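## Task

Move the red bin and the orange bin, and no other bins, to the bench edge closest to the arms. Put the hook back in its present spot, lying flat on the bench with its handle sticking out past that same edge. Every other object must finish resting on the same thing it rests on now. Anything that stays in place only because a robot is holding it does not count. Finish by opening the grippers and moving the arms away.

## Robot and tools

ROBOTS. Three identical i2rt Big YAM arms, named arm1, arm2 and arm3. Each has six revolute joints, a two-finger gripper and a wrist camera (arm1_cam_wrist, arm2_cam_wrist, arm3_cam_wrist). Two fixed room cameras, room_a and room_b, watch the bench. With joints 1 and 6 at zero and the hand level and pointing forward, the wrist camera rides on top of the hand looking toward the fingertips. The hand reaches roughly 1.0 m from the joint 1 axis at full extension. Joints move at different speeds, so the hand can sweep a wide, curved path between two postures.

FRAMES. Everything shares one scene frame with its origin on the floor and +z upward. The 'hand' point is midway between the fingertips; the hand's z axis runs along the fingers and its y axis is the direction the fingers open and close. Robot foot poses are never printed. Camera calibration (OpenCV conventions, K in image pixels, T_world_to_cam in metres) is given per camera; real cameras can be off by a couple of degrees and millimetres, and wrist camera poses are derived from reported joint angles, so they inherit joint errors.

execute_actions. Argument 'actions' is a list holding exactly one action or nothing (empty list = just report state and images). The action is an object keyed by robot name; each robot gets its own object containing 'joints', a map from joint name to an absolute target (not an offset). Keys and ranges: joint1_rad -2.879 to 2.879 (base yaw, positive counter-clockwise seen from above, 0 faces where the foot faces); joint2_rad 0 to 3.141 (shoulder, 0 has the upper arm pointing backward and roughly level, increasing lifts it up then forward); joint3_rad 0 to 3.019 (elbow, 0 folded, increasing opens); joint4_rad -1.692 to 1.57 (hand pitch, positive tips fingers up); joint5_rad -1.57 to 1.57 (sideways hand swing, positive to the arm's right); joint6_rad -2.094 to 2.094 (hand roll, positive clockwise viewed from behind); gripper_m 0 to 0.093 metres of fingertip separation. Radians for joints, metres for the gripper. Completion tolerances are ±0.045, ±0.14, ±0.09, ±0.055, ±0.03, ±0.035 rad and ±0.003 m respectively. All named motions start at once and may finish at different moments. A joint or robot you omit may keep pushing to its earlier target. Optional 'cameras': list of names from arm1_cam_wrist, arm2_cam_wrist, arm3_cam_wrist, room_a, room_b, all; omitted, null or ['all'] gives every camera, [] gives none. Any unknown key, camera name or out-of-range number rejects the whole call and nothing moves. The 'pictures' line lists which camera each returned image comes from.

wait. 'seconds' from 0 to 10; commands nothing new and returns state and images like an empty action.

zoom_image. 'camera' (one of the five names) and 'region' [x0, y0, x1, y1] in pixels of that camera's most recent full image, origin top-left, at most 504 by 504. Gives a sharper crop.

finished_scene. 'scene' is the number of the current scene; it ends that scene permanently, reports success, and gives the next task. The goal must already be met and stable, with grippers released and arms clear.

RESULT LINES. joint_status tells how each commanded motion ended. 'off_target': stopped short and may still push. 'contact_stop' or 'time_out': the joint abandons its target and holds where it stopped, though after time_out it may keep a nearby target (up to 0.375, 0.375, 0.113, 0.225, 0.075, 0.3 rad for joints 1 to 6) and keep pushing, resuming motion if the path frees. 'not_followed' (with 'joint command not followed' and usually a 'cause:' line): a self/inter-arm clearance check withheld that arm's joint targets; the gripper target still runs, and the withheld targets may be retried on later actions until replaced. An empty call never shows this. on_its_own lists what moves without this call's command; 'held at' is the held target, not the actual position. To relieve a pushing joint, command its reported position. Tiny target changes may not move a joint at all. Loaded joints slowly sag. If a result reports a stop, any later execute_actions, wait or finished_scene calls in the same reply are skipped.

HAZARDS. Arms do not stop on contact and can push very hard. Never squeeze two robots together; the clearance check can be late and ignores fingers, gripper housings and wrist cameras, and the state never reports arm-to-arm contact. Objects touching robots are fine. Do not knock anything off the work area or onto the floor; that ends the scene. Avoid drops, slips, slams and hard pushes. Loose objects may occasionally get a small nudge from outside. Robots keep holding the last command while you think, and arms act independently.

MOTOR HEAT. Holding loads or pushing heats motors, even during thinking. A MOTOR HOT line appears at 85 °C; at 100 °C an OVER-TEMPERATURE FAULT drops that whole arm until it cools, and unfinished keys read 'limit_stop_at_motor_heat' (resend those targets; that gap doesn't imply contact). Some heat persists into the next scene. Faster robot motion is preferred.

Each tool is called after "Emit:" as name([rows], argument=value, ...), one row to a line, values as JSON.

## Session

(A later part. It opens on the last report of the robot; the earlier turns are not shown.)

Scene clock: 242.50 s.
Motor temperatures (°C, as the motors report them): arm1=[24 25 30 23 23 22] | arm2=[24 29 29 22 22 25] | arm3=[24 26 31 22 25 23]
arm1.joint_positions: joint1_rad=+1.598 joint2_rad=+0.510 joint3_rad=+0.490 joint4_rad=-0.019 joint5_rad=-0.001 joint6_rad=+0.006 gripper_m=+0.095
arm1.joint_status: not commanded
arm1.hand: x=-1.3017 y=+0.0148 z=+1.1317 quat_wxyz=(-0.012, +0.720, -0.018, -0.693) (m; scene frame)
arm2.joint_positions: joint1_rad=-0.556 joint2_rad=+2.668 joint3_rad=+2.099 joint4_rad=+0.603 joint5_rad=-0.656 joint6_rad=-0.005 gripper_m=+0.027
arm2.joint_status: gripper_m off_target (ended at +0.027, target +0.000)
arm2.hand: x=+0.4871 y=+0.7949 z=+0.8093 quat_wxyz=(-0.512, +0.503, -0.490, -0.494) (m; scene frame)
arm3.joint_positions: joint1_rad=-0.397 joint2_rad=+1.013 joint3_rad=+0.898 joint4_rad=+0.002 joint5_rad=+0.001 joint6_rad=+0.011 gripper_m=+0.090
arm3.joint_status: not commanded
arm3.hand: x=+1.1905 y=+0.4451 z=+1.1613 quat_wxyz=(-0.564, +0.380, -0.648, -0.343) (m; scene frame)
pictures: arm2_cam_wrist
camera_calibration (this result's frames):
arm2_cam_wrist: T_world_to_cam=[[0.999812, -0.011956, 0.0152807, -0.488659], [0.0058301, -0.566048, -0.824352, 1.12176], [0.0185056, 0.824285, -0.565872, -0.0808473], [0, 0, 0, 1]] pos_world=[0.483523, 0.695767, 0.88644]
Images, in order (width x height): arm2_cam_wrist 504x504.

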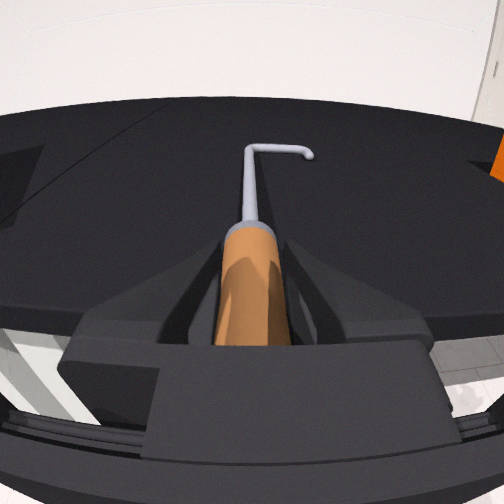

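Emit:
execute_actions([
  {"arm2":{"joints":{"gripper_m":0.05}}},
], cameras=[])

Emit:
execute_actions([
  {"arm2":{"joints":{"joint2_rad":2.69}}},
], cameras=[])

Emit:
execute_actions([
  {"arm2":{"joints":{"gripper_m":0}}},
], cameras=["arm2_cam_wrist"])

Scene clock: 245.07 s.
Motor temperatures (°C, as the motors report them): arm1=[24 25 30 23 23 22] | arm2=[24 29 29 22 22 25] | arm3=[24 26 31 22 25 23]
arm1.joint_positions: joint1_rad=+1.598 joint2_rad=+0.510 joint3_rad=+0.490 joint4_rad=-0.019 joint5_rad=-0.001 joint6_rad=+0.006 gripper_m=+0.095
arm1.joint_status: not commanded
arm1.hand: x=-1.3017 y=+0.0148 z=+1.1317 quat_wxyz=(-0.012, +0.720, -0.018, -0.693) (m; scene frame)
arm2.joint_positions: joint1_rad=-0.556 joint2_rad=+2.668 joint3_rad=+2.099 joint4_rad=+0.603 joint5_rad=-0.656 joint6_rad=-0.005 gripper_m=+0.050
arm2.joint_status: all done
arm2.hand: x=+0.4871 y=+0.7949 z=+0.8093 quat_wxyz=(-0.512, +0.503, -0.490, -0.494) (m; scene frame)
arm3.joint_positions: joint1_rad=-0.397 joint2_rad=+1.013 joint3_rad=+0.898 joint4_rad=+0.002 joint5_rad=+0.001 joint6_rad=+0.011 gripper_m=+0.090
arm3.joint_status: not commanded
arm3.hand: x=+1.1905 y=+0.4451 z=+1.1613 quat_wxyz=(-0.564, +0.380, -0.648, -0.343) (m; scene frame)
pictures: none
No camera images: the call's "cameras" was empty. Leave "cameras" out to get every camera's image.

Scene clock: 245.80 s.
Motor temperatures (°C, as the motors report them): arm1=[24 25 30 23 23 22] | arm2=[24 29 29 22 22 25] | arm3=[24 25 31 22 25 23]
arm1.joint_positions: joint1_rad=+1.598 joint2_rad=+0.510 joint3_rad=+0.490 joint4_rad=-0.019 joint5_rad=-0.001 joint6_rad=+0.006 gripper_m=+0.095
arm1.joint_status: not commanded
arm1.hand: x=-1.3017 y=+0.0148 z=+1.1317 quat_wxyz=(-0.012, +0.720, -0.018, -0.693) (m; scene frame)
arm2.joint_positions: joint1_rad=-0.556 joint2_rad=+2.677 joint3_rad=+2.099 joint4_rad=+0.603 joint5_rad=-0.656 joint6_rad=-0.005 gripper_m=+0.050
arm2.joint_status: all done
arm2.hand: x=+0.4866 y=+0.7941 z=+0.8010 quat_wxyz=(-0.509, +0.503, -0.494, -0.494) (m; scene frame)
arm3.joint_positions: joint1_rad=-0.397 joint2_rad=+1.013 joint3_rad=+0.898 joint4_rad=+0.002 joint5_rad=+0.001 joint6_rad=+0.011 gripper_m=+0.090
arm3.joint_status: not commanded
arm3.hand: x=+1.1905 y=+0.4451 z=+1.1613 quat_wxyz=(-0.564, +0.380, -0.648, -0.343) (m; scene frame)
pictures: none
No camera images: the call's "cameras" was empty. Leave "cameras" out to get every camera's image.

Scene clock: 246.40 s.
Motor temperatures (°C, as the motors report them): arm1=[24 25 30 23 23 22] | arm2=[24 30 29 22 22 25] | arm3=[24 25 31 22 25 23]
arm1.joint_positions: joint1_rad=+1.598 joint2_rad=+0.510 joint3_rad=+0.490 joint4_rad=-0.019 joint5_rad=-0.001 joint6_rad=+0.006 gripper_m=+0.095
arm1.joint_status: not commanded
arm1.hand: x=-1.3017 y=+0.0148 z=+1.1317 quat_wxyz=(-0.012, +0.720, -0.018, -0.693) (m; scene frame)
arm2.joint_positions: joint1_rad=-0.556 joint2_rad=+2.677 joint3_rad=+2.099 joint4_rad=+0.603 joint5_rad=-0.656 joint6_rad=-0.005 gripper_m=+0.029
arm2.joint_status: gripper_m off_target (ended at +0.029, target +0.000)
arm2.hand: x=+0.4866 y=+0.7941 z=+0.8010 quat_wxyz=(-0.509, +0.503, -0.494, -0.494) (m; scene frame)
arm3.joint_positions: joint1_rad=-0.397 joint2_rad=+1.013 joint3_rad=+0.898 joint4_rad=+0.002 joint5_rad=+0.001 joint6_rad=+0.011 gripper_m=+0.090
arm3.joint_status: not commanded
arm3.hand: x=+1.1905 y=+0.4451 z=+1.1613 quat_wxyz=(-0.564, +0.380, -0.648, -0.343) (m; scene frame)
pictures: arm2_cam_wrist
camera_calibration (this result's frames):
arm2_cam_wrist: T_world_to_cam=[[0.999881, -0.0119743, 0.00974138, -0.48365], [0.00114149, -0.571987, -0.820262, 1.11826], [0.015394, 0.820175, -0.571905, -0.0752508], [0, 0, 0, 1]] pos_world=[0.483474, 0.69556, 0.878944]
Images, in order (width x height): arm2_cam_wrist 504x504.

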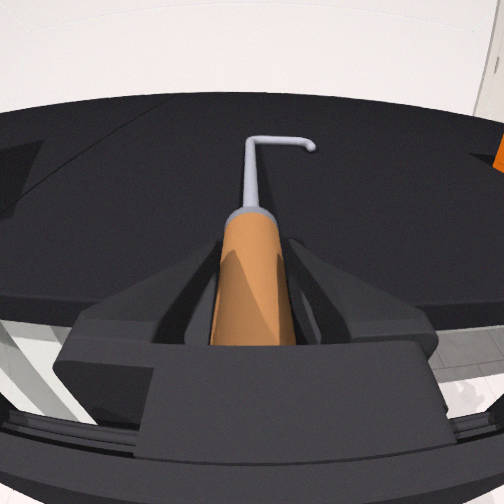

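Lift with roll, carry high over the red bin, unroll near the original spot.

Emit:
execute_actions([
  {"arm2":{"joints":{"joint2_rad":2.05,"joint4_rad":0.1,"joint6_rad":1.57}}},
], cameras=["arm2_cam_wrist"])

Emit:
execute_actions([
  {"arm2":{"joints":{"joint1_rad":0.757,"joint5_rad":0.68,"joint3_rad":1.82,"joint4_rad":0.33}}},
], cameras=[])

Emit:
execute_actions([
  {"arm2":{"joints":{"joint2_rad":2.4,"joint4_rad":0.66,"joint6_rad":0}}},
], cameras=["arm2_cam_wrist"])

Emit:
execute_actions([
  {"arm2":{"joints":{"joint2_rad":2.515,"joint4_rad":0.76}}},
], cameras=["arm2_cam_wrist","room_a"])

Scene clock: 253.47 s.
Motor temperatures (°C, as the motors report them): arm1=[24 25 30 23 23 22] | arm2=[24 30 29 22 22 25] | arm3=[24 25 31 22 25 23]
arm1.joint_positions: joint1_rad=+1.598 joint2_rad=+0.510 joint3_rad=+0.490 joint4_rad=-0.019 joint5_rad=-0.001 joint6_rad=+0.006 gripper_m=+0.095
arm1.joint_status: not commanded
arm1.hand: x=-1.3017 y=+0.0148 z=+1.1317 quat_wxyz=(-0.012, +0.720, -0.018, -0.693) (m; scene frame)
arm2.joint_positions: joint1_rad=-0.551 joint2_rad=+2.101 joint3_rad=+2.104 joint4_rad=+0.086 joint5_rad=-0.659 joint6_rad=+1.512 gripper_m=+0.028
arm2.joint_status: joint6_rad time_out (moved +1.517 of +1.575); the others done
arm2.on_its_own: joint6_rad reads +1.512 and still pushes toward +1.570 since a time_out
arm2.hand: x=+0.4456 y=+0.7563 z=+1.2079 quat_wxyz=(-0.041, +0.041, -0.686, -0.726) (m; scene frame)
arm3.joint_positions: joint1_rad=-0.397 joint2_rad=+1.013 joint3_rad=+0.898 joint4_rad=+0.002 joint5_rad=+0.001 joint6_rad=+0.011 gripper_m=+0.090
arm3.joint_status: not commanded
arm3.hand: x=+1.1905 y=+0.4451 z=+1.1613 quat_wxyz=(-0.564, +0.380, -0.648, -0.343) (m; scene frame)
pictures: arm2_cam_wrist
camera_calibration (this result's frames):
arm2_cam_wrist: T_world_to_cam=[[0.101728, 0.0502815, -0.993541, 1.11795], [-0.810857, -0.574409, -0.112093, 0.938699], [-0.576335, 0.817022, -0.0176625, -0.214371], [0, 0, 0, 1]] pos_world=[0.523875, 0.658132, 1.21216]
Images, in order (width x height): arm2_cam_wrist 504x504.

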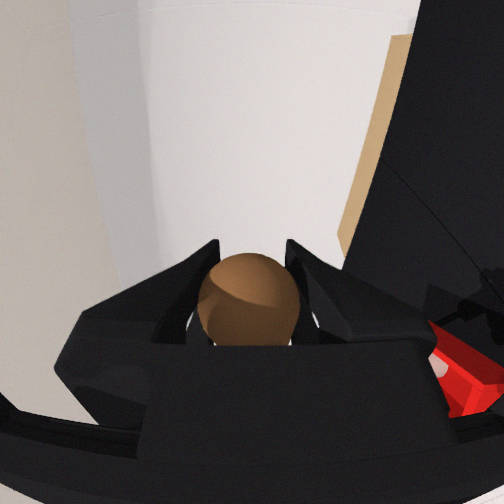

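not run: a stop came earlier in this reply.

not run: a stop came earlier in this reply.

not run: a stop came earlier in this reply.

Emit:
execute_actions([
  {"arm2":{"joints":{"joint1_rad":0.757,"joint5_rad":0.68,"joint3_rad":1.82,"joint4_rad":0.45,"joint6_rad":1.51}}},
], cameras=["room_a"])

Emit:
execute_actions([
  {"arm2":{"joints":{"joint2_rad":2.2,"joint4_rad":0.72,"joint6_rad":-0.15}}},
], cameras=["arm2_cam_wrist","room_b"])

Emit:
zoom_image(camera="room_b", region=[280,180,420,280])

Scene clock: 260.23 s.
Motor temperatures (°C, as the motors report them): arm1=[24 25 30 23 23 22] | arm2=[24 30 30 22 22 25] | arm3=[24 25 31 22 25 23]
arm1.joint_positions: joint1_rad=+1.598 joint2_rad=+0.510 joint3_rad=+0.490 joint4_rad=-0.019 joint5_rad=-0.001 joint6_rad=+0.006 gripper_m=+0.095
arm1.joint_status: not commanded
arm1.hand: x=-1.3017 y=+0.0148 z=+1.1317 quat_wxyz=(-0.012, +0.720, -0.018, -0.693) (m; scene frame)
arm2.joint_positions: joint1_rad=+0.748 joint2_rad=+2.129 joint3_rad=+1.787 joint4_rad=+0.403 joint5_rad=+0.682 joint6_rad=+1.461 gripper_m=+0.028
arm2.joint_status: joint6_rad time_out (moved -0.050 of -0.002); the others done
arm2.on_its_own: joint6_rad reads +1.461 and still pushes toward +1.510 since a time_out
arm2.hand: x=-0.4181 y=+0.7508 z=+1.0622 quat_wxyz=(-0.042, +0.012, -0.695, -0.718) (m; scene frame)
arm3.joint_positions: joint1_rad=-0.397 joint2_rad=+1.013 joint3_rad=+0.898 joint4_rad=+0.002 joint5_rad=+0.001 joint6_rad=+0.011 gripper_m=+0.090
arm3.joint_status: not commanded
arm3.hand: x=+1.1905 y=+0.4451 z=+1.1613 quat_wxyz=(-0.564, +0.380, -0.648, -0.343) (m; scene frame)
pictures: room_a
Images, in order (width x height): room_a 896x504.

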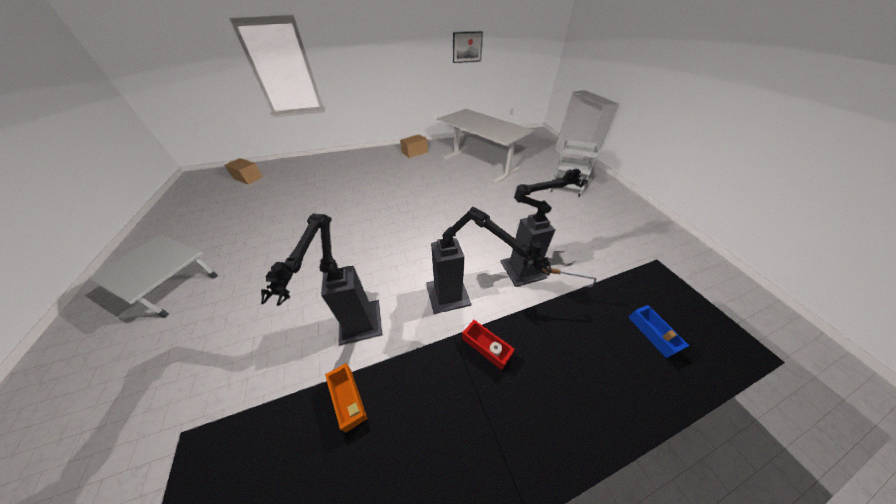

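not run: a stop came earlier in this reply.

This scene's latest camera images include none from room_b. They are from: room_a. Call execute_actions without "cameras", or with room_b in "cameras", to get its image.

Emit:
execute_actions([
  {"arm2":{"joints":{"joint2_rad":2.33,"joint4_rad":0.66,"joint6_rad":1.44}}},
], cameras=[])

Emit:
execute_actions([
  {"arm2":{"joints":{"joint6_rad":0.7}}},
], cameras=["arm2_cam_wrist","room_a"])

Scene clock: 265.10 s.
Motor temperatures (°C, as the motors report them): arm1=[24 25 30 23 23 22] | arm2=[24 31 30 22 22 25] | arm3=[24 25 30 22 25 23]
arm1.joint_positions: joint1_rad=+1.598 joint2_rad=+0.510 joint3_rad=+0.490 joint4_rad=-0.019 joint5_rad=-0.001 joint6_rad=+0.006 gripper_m=+0.095
arm1.joint_status: not commanded
arm1.hand: x=-1.3017 y=+0.0148 z=+1.1317 quat_wxyz=(-0.012, +0.720, -0.018, -0.693) (m; scene frame)
arm2.joint_positions: joint1_rad=+0.748 joint2_rad=+2.392 joint3_rad=+1.783 joint4_rad=+0.647 joint5_rad=+0.680 joint6_rad=+1.435 gripper_m=+0.028
arm2.joint_status: all done
arm2.hand: x=-0.4295 y=+0.7633 z=+0.8892 quat_wxyz=(-0.055, +0.028, -0.701, -0.710) (m; scene frame)
arm3.joint_positions: joint1_rad=-0.397 joint2_rad=+1.013 joint3_rad=+0.898 joint4_rad=+0.002 joint5_rad=+0.001 joint6_rad=+0.011 gripper_m=+0.090
arm3.joint_status: not commanded
arm3.hand: x=+1.1905 y=+0.4451 z=+1.1613 quat_wxyz=(-0.564, +0.380, -0.648, -0.343) (m; scene frame)
pictures: none
No camera images: the call's "cameras" was empty. Leave "cameras" out to get every camera's image.

Scene clock: 267.87 s.
Motor temperatures (°C, as the motors report them): arm1=[24 25 30 23 23 22] | arm2=[24 31 30 22 22 25] | arm3=[24 25 30 22 25 23]
arm1.joint_positions: joint1_rad=+1.598 joint2_rad=+0.510 joint3_rad=+0.490 joint4_rad=-0.019 joint5_rad=-0.001 joint6_rad=+0.006 gripper_m=+0.095
arm1.joint_status: not commanded
arm1.hand: x=-1.3017 y=+0.0148 z=+1.1317 quat_wxyz=(-0.012, +0.720, -0.018, -0.693) (m; scene frame)
arm2.joint_positions: joint1_rad=+0.758 joint2_rad=+2.328 joint3_rad=+1.799 joint4_rad=+0.675 joint5_rad=+0.675 joint6_rad=+0.742 gripper_m=+0.028
arm2.joint_status: joint6_rad time_out (moved -0.693 of -0.735)
arm2.on_its_own: joint6_rad reads +0.742 and still pushes toward +0.700 since a time_out
arm2.hand: x=-0.4379 y=+0.7606 z=+0.9583 quat_wxyz=(-0.279, +0.234, -0.628, -0.687) (m; scene frame)
arm3.joint_positions: joint1_rad=-0.397 joint2_rad=+1.013 joint3_rad=+0.898 joint4_rad=+0.002 joint5_rad=+0.001 joint6_rad=+0.011 gripper_m=+0.090
arm3.joint_status: not commanded
arm3.hand: x=+1.1905 y=+0.4451 z=+1.1613 quat_wxyz=(-0.564, +0.380, -0.648, -0.343) (m; scene frame)
pictures: arm2_cam_wrist, room_a
camera_calibration (this result's frames):
arm2_cam_wrist: T_world_to_cam=[[0.665917, 0.0500787, -0.744343, 0.968047], [-0.62732, -0.502408, -0.595026, 0.685214], [-0.403762, 0.863179, -0.303147, -0.41738], [0, 0, 0, 1]] pos_world=[-0.383314, 0.656053, 1.00175]
Images, in order (width x height): arm2_cam_wrist 504x504, room_a 896x504.

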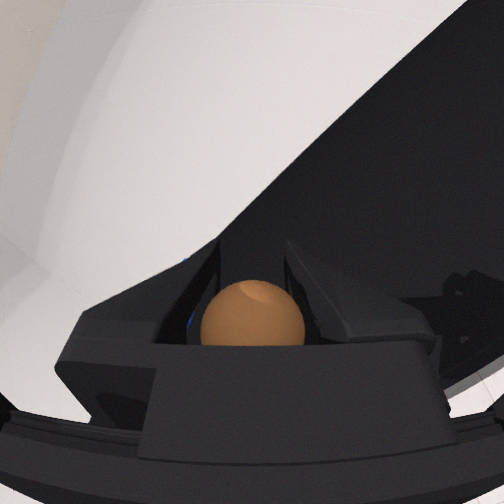

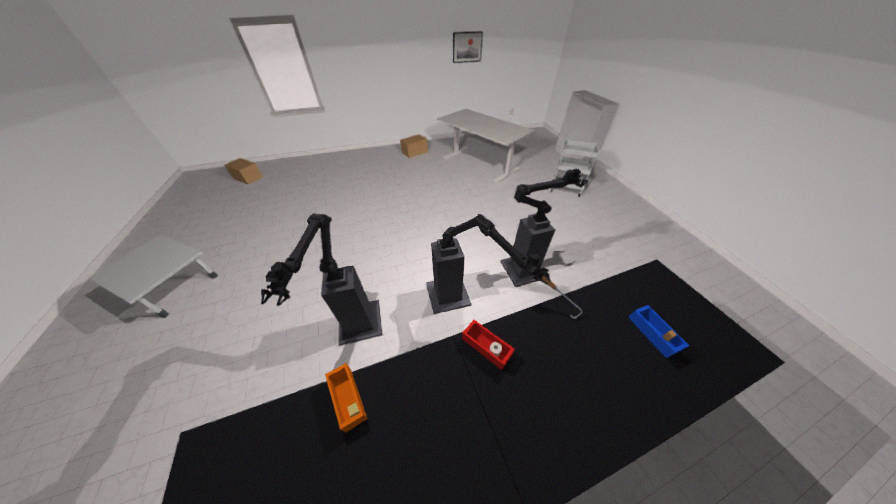

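Emit:
execute_actions([
  {"arm2":{"joints":{"joint2_rad":2.17,"joint4_rad":0.62,"joint6_rad":0.0}}},
], cameras=["arm2_cam_wrist","room_b"])

Emit:
zoom_image(camera="room_b", region=[280,180,420,280])

Scene clock: 272.73 s.
Motor temperatures (°C, as the motors report them): arm1=[24 25 30 23 23 22] | arm2=[24 31 30 22 22 25] | arm3=[24 25 30 22 25 23]
arm1.joint_positions: joint1_rad=+1.598 joint2_rad=+0.510 joint3_rad=+0.490 joint4_rad=-0.019 joint5_rad=-0.001 joint6_rad=+0.006 gripper_m=+0.095
arm1.joint_status: not commanded
arm1.hand: x=-1.3017 y=+0.0148 z=+1.1317 quat_wxyz=(-0.012, +0.720, -0.018, -0.693) (m; scene frame)
arm2.joint_positions: joint1_rad=+0.758 joint2_rad=+2.214 joint3_rad=+1.795 joint4_rad=+0.607 joint5_rad=+0.680 joint6_rad=+0.008 gripper_m=+0.028
arm2.joint_status: all done
arm2.hand: x=-0.4312 y=+0.7535 z=+1.0381 quat_wxyz=(-0.508, +0.427, -0.501, -0.554) (m; scene frame)
arm3.joint_positions: joint1_rad=-0.397 joint2_rad=+1.013 joint3_rad=+0.898 joint4_rad=+0.002 joint5_rad=+0.001 joint6_rad=+0.011 gripper_m=+0.090
arm3.joint_status: not commanded
arm3.hand: x=+1.1905 y=+0.4451 z=+1.1613 quat_wxyz=(-0.564, +0.380, -0.648, -0.343) (m; scene frame)
pictures: arm2_cam_wrist, room_b
camera_calibration (this result's frames):
arm2_cam_wrist: T_world_to_cam=[[0.990303, -0.0237676, -0.136878, 0.588248], [-0.132355, -0.460841, -0.877558, 1.20872], [-0.0422218, 0.887164, -0.459518, -0.0842362], [0, 0, 0, 1]] pos_world=[-0.42612, 0.645739, 1.10253]
Images, in order (width x height): arm2_cam_wrist 504x504, room_b 896x504.

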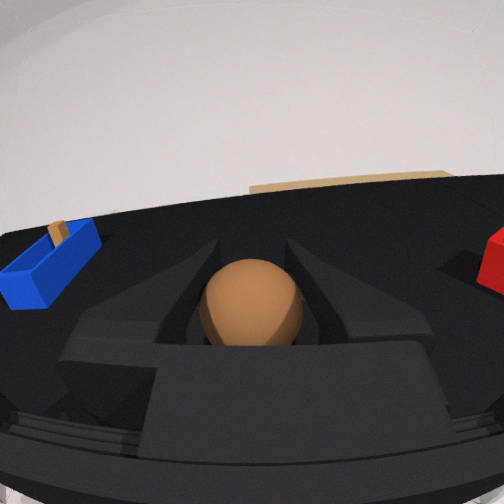

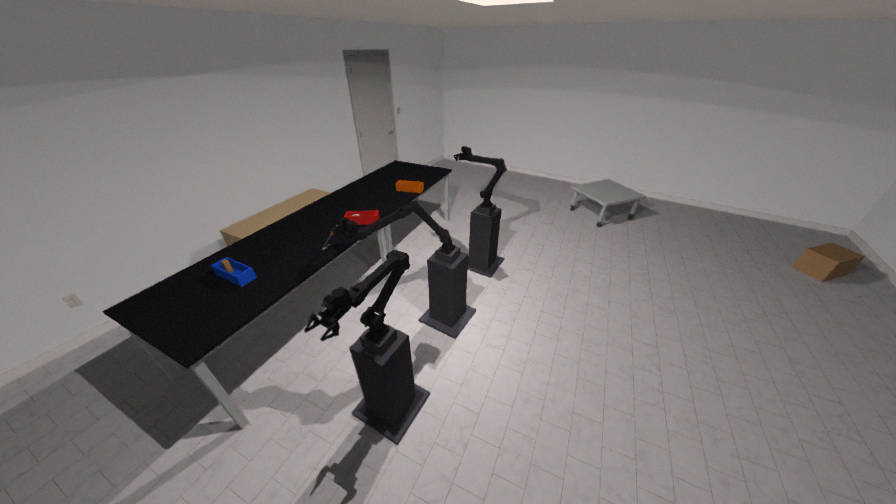

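Region (280, 180, 420, 280) of room_b's 896x504 image, scaled by 3.600, with more detail than that image has; it fills the top 360 rows of this view, and the rest is white.

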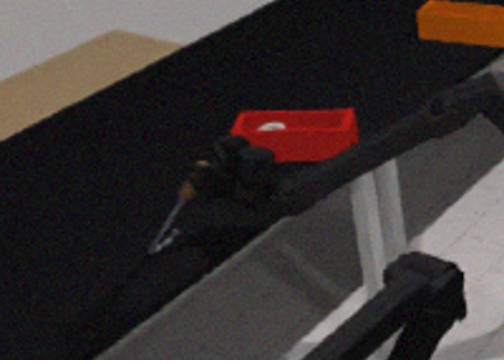

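Emit:
execute_actions([
  {"arm2":{"joints":{"joint1_rad":0.82,"joint5_rad":0.75,"joint2_rad":2.24,"joint3_rad":1.6,"joint4_rad":0.8}}},
], cameras=["arm2_cam_wrist"])

Emit:
execute_actions([
  {"arm2":{"joints":{"joint2_rad":2.36,"joint4_rad":0.85}}},
], cameras=["arm2_cam_wrist"])

Scene clock: 277.27 s.
Motor temperatures (°C, as the motors report them): arm1=[24 25 30 23 23 22] | arm2=[24 31 29 22 22 25] | arm3=[24 25 30 22 25 23]
arm1.joint_positions: joint1_rad=+1.598 joint2_rad=+0.510 joint3_rad=+0.490 joint4_rad=-0.019 joint5_rad=-0.001 joint6_rad=+0.006 gripper_m=+0.095
arm1.joint_status: not commanded
arm1.hand: x=-1.3017 y=+0.0148 z=+1.1317 quat_wxyz=(-0.012, +0.720, -0.018, -0.693) (m; scene frame)
arm2.joint_positions: joint1_rad=+0.826 joint2_rad=+2.252 joint3_rad=+1.586 joint4_rad=+0.787 joint5_rad=+0.749 joint6_rad=-0.004 gripper_m=+0.028
arm2.joint_status: all done
arm2.hand: x=-0.4449 y=+0.6932 z=+0.9329 quat_wxyz=(-0.508, +0.454, -0.506, -0.529) (m; scene frame)
arm3.joint_positions: joint1_rad=-0.397 joint2_rad=+1.013 joint3_rad=+0.898 joint4_rad=+0.002 joint5_rad=+0.001 joint6_rad=+0.011 gripper_m=+0.090
arm3.joint_status: not commanded
arm3.hand: x=+1.1905 y=+0.4451 z=+1.1613 quat_wxyz=(-0.564, +0.380, -0.648, -0.343) (m; scene frame)
pictures: arm2_cam_wrist
camera_calibration (this result's frames):
arm2_cam_wrist: T_world_to_cam=[[0.995483, -0.0314283, -0.0895829, 0.549495], [-0.0930273, -0.511188, -0.854419, 1.11757], [-0.0189408, 0.858894, -0.511803, -0.000918809], [0, 0, 0, 1]] pos_world=[-0.443066, 0.58935, 1.00363]
Images, in order (width x height): arm2_cam_wrist 504x504.

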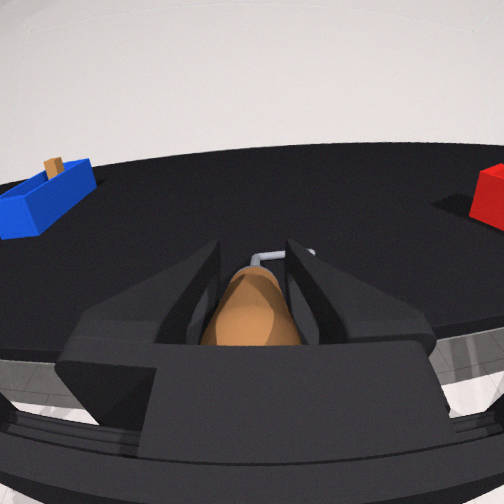

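Scene clock: 278.33 s.
Motor temperatures (°C, as the motors report them): arm1=[24 25 30 23 23 22] | arm2=[24 31 29 22 22 25] | arm3=[24 25 30 22 25 23]
arm1.joint_positions: joint1_rad=+1.598 joint2_rad=+0.510 joint3_rad=+0.490 joint4_rad=-0.019 joint5_rad=-0.001 joint6_rad=+0.006 gripper_m=+0.095
arm1.joint_status: not commanded
arm1.hand: x=-1.3017 y=+0.0148 z=+1.1317 quat_wxyz=(-0.012, +0.720, -0.018, -0.693) (m; scene frame)
arm2.joint_positions: joint1_rad=+0.826 joint2_rad=+2.379 joint3_rad=+1.586 joint4_rad=+0.844 joint5_rad=+0.750 joint6_rad=-0.004 gripper_m=+0.028
arm2.joint_status: all done
arm2.hand: x=-0.4433 y=+0.6908 z=+0.8438 quat_wxyz=(-0.507, +0.480, -0.508, -0.505) (m; scene frame)
arm3.joint_positions: joint1_rad=-0.397 joint2_rad=+1.013 joint3_rad=+0.898 joint4_rad=+0.002 joint5_rad=+0.001 joint6_rad=+0.011 gripper_m=+0.090
arm3.joint_status: not commanded
arm3.hand: x=+1.1905 y=+0.4451 z=+1.1613 quat_wxyz=(-0.564, +0.380, -0.648, -0.343) (m; scene frame)
pictures: arm2_cam_wrist
camera_calibration (this result's frames):
arm2_cam_wrist: T_world_to_cam=[[0.998505, -0.0356417, -0.0414403, 0.503443], [-0.0542679, -0.55587, -0.829496, 1.06736], [0.00652916, 0.830505, -0.556974, 0.0245926], [0, 0, 0, 1]] pos_world=[-0.444927, 0.590834, 0.919933]
Images, in order (width x height): arm2_cam_wrist 504x504.

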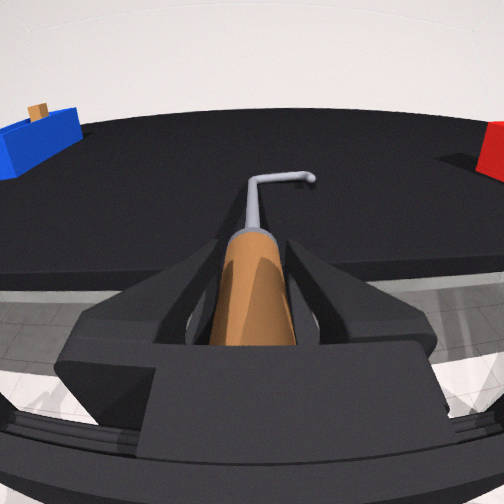

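Emit:
execute_actions([
  {"arm2":{"joints":{"joint1_rad":0.757,"joint5_rad":0.685,"joint2_rad":2.485,"joint3_rad":1.825,"joint4_rad":0.75}}},
], cameras=["arm2_cam_wrist"])

Scene clock: 290.97 s.
Motor temperatures (°C, as the motors report them): arm1=[24 25 31 23 23 22] | arm2=[24 31 29 22 22 25] | arm3=[24 25 31 22 25 23]
arm1.joint_positions: joint1_rad=+1.598 joint2_rad=+0.510 joint3_rad=+0.490 joint4_rad=-0.019 joint5_rad=-0.001 joint6_rad=+0.006 gripper_m=+0.095
arm1.joint_status: not commanded
arm1.hand: x=-1.3017 y=+0.0148 z=+1.1317 quat_wxyz=(-0.012, +0.720, -0.018, -0.693) (m; scene frame)
arm2.joint_positions: joint1_rad=+0.756 joint2_rad=+2.484 joint3_rad=+1.781 joint4_rad=+0.757 joint5_rad=+0.685 joint6_rad=-0.004 gripper_m=+0.028
arm2.joint_status: all done
arm2.hand: x=-0.4317 y=+0.7558 z=+0.8342 quat_wxyz=(-0.510, +0.478, -0.508, -0.504) (m; scene frame)
arm3.joint_positions: joint1_rad=-0.397 joint2_rad=+1.013 joint3_rad=+0.898 joint4_rad=+0.002 joint5_rad=+0.001 joint6_rad=+0.011 gripper_m=+0.090
arm3.joint_status: not commanded
arm3.hand: x=+1.1905 y=+0.4451 z=+1.1613 quat_wxyz=(-0.564, +0.380, -0.648, -0.343) (m; scene frame)
pictures: arm2_cam_wrist
camera_calibration (this result's frames):
arm2_cam_wrist: T_world_to_cam=[[0.998357, -0.0404763, -0.0405641, 0.496587], [-0.0561832, -0.552053, -0.831914, 1.09452], [0.0112793, 0.832826, -0.55342, -0.0374857], [0, 0, 0, 1]] pos_world=[-0.433855, 0.65555, 0.909942]
Images, in order (width x height): arm2_cam_wrist 504x504.

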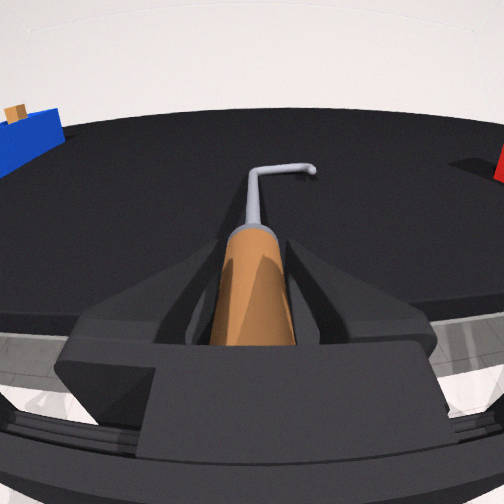

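Emit:
execute_actions([
  {"arm2":{"joints":{"joint2_rad":2.53}}},
], cameras=[])

Emit:
execute_actions([
  {"arm2":{"joints":{"gripper_m":0.08}}},
], cameras=["arm2_cam_wrist"])

Emit:
execute_actions([
  {"arm2":{"joints":{"joint2_rad":2.0,"joint4_rad":0.3}}},
], cameras=["arm2_cam_wrist","room_a","room_b"])

Scene clock: 294.67 s.
Motor temperatures (°C, as the motors report them): arm1=[24 25 31 23 23 22] | arm2=[24 31 29 22 22 25] | arm3=[24 25 31 22 25 23]
arm1.joint_positions: joint1_rad=+1.598 joint2_rad=+0.510 joint3_rad=+0.490 joint4_rad=-0.019 joint5_rad=-0.001 joint6_rad=+0.006 gripper_m=+0.095
arm1.joint_status: not commanded
arm1.hand: x=-1.3017 y=+0.0148 z=+1.1317 quat_wxyz=(-0.012, +0.720, -0.018, -0.693) (m; scene frame)
arm2.joint_positions: joint1_rad=+0.756 joint2_rad=+2.521 joint3_rad=+1.788 joint4_rad=+0.757 joint5_rad=+0.683 joint6_rad=-0.004 gripper_m=+0.028
arm2.joint_status: all done
arm2.hand: x=-0.4313 y=+0.7546 z=+0.8066 quat_wxyz=(-0.508, +0.489, -0.508, -0.494) (m; scene frame)
arm3.joint_positions: joint1_rad=-0.397 joint2_rad=+1.013 joint3_rad=+0.898 joint4_rad=+0.002 joint5_rad=+0.001 joint6_rad=+0.011 gripper_m=+0.090
arm3.joint_status: not commanded
arm3.hand: x=+1.1905 y=+0.4451 z=+1.1613 quat_wxyz=(-0.564, +0.380, -0.648, -0.343) (m; scene frame)
pictures: none
No camera images: the call's "cameras" was empty. Leave "cameras" out to get every camera's image.

Scene clock: 295.33 s.
Motor temperatures (°C, as the motors report them): arm1=[24 25 31 23 23 22] | arm2=[24 31 29 22 22 25] | arm3=[24 25 31 22 25 23]
arm1.joint_positions: joint1_rad=+1.598 joint2_rad=+0.510 joint3_rad=+0.490 joint4_rad=-0.019 joint5_rad=-0.001 joint6_rad=+0.006 gripper_m=+0.095
arm1.joint_status: not commanded
arm1.hand: x=-1.3017 y=+0.0148 z=+1.1317 quat_wxyz=(-0.012, +0.720, -0.018, -0.693) (m; scene frame)
arm2.joint_positions: joint1_rad=+0.756 joint2_rad=+2.521 joint3_rad=+1.788 joint4_rad=+0.754 joint5_rad=+0.683 joint6_rad=-0.004 gripper_m=+0.080
arm2.joint_status: all done
arm2.hand: x=-0.4313 y=+0.7546 z=+0.8060 quat_wxyz=(-0.508, +0.490, -0.509, -0.494) (m; scene frame)
arm3.joint_positions: joint1_rad=-0.397 joint2_rad=+1.013 joint3_rad=+0.898 joint4_rad=+0.002 joint5_rad=+0.001 joint6_rad=+0.011 gripper_m=+0.090
arm3.joint_status: not commanded
arm3.hand: x=+1.1905 y=+0.4451 z=+1.1613 quat_wxyz=(-0.564, +0.380, -0.648, -0.343) (m; scene frame)
pictures: arm2_cam_wrist
camera_calibration (this result's frames):
arm2_cam_wrist: T_world_to_cam=[[0.99903, -0.0391977, -0.0200473, 0.477798], [-0.038926, -0.573662, -0.818167, 1.08312], [0.0205698, 0.818154, -0.574632, -0.0199504], [0, 0, 0, 1]] pos_world=[-0.434763, 0.656396, 0.884287]
Images, in order (width x height): arm2_cam_wrist 504x504.

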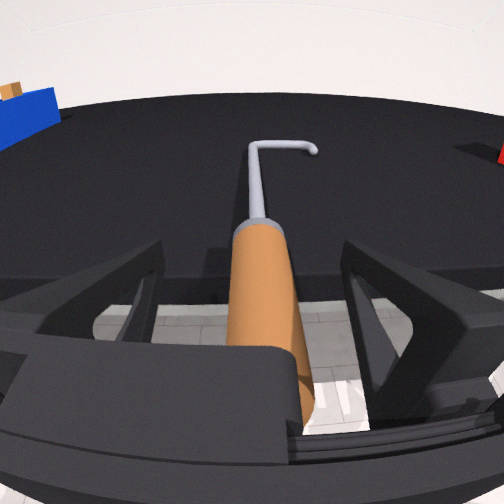

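Scene clock: 297.20 s.
Motor temperatures (°C, as the motors report them): arm1=[24 25 31 23 23 22] | arm2=[24 31 29 22 22 25] | arm3=[24 25 31 22 25 23]
arm1.joint_positions: joint1_rad=+1.598 joint2_rad=+0.510 joint3_rad=+0.490 joint4_rad=-0.019 joint5_rad=-0.001 joint6_rad=+0.006 gripper_m=+0.095
arm1.joint_status: not commanded
arm1.hand: x=-1.3017 y=+0.0148 z=+1.1317 quat_wxyz=(-0.012, +0.720, -0.018, -0.693) (m; scene frame)
arm2.joint_positions: joint1_rad=+0.756 joint2_rad=+2.017 joint3_rad=+1.808 joint4_rad=+0.299 joint5_rad=+0.683 joint6_rad=-0.004 gripper_m=+0.080
arm2.joint_status: all done
arm2.hand: x=-0.4122 y=+0.7323 z=+1.1445 quat_wxyz=(-0.510, +0.465, -0.505, -0.517) (m; scene frame)
arm3.joint_positions: joint1_rad=-0.397 joint2_rad=+1.013 joint3_rad=+0.898 joint4_rad=+0.002 joint5_rad=+0.001 joint6_rad=+0.011 gripper_m=+0.090
arm3.joint_status: not commanded
arm3.hand: x=+1.1905 y=+0.4451 z=+1.1613 quat_wxyz=(-0.564, +0.380, -0.648, -0.343) (m; scene frame)
pictures: arm2_cam_wrist, room_a, room_b
camera_calibration (this result's frames):
arm2_cam_wrist: T_world_to_cam=[[0.997264, -0.0372234, -0.0638696, 0.512671], [-0.0738916, -0.527883, -0.846097, 1.33196], [-0.0022211, 0.848501, -0.529189, 0.108777], [0, 0, 0, 1]] pos_world=[-0.412606, 0.629905, 1.21727]
Images, in order (width x height): arm2_cam_wrist 504x504, room_a 896x504, room_b 896x504.

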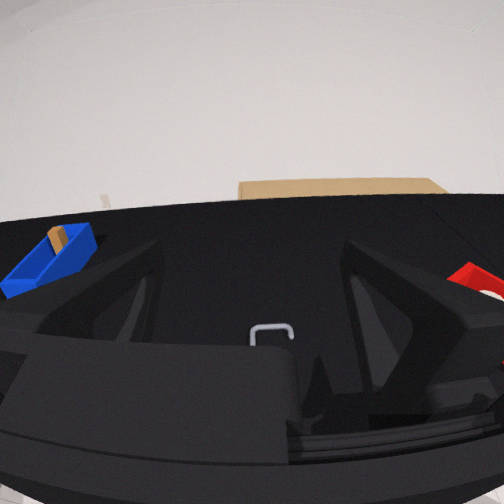

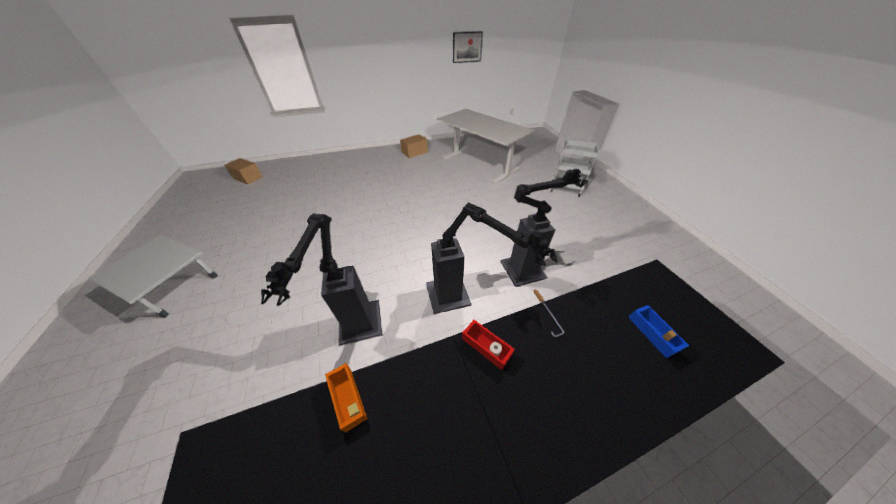

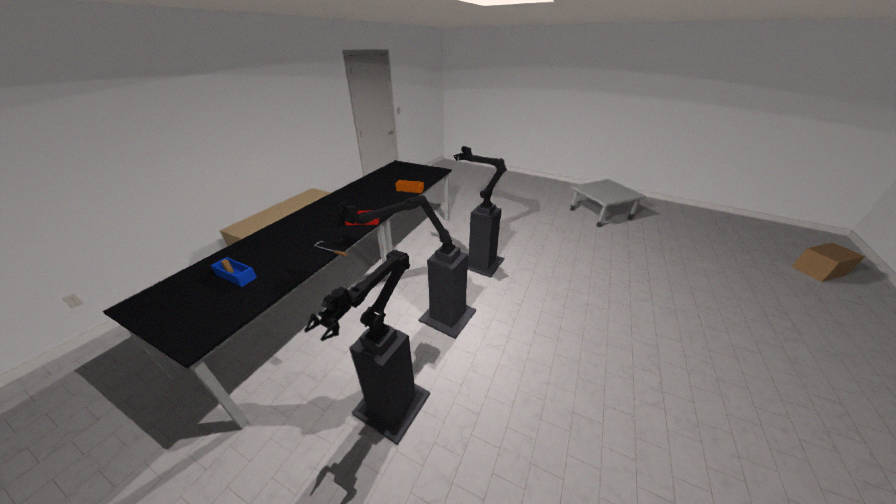

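Emit:
finished_scene(scene=1)

The scene is finished: the task was done.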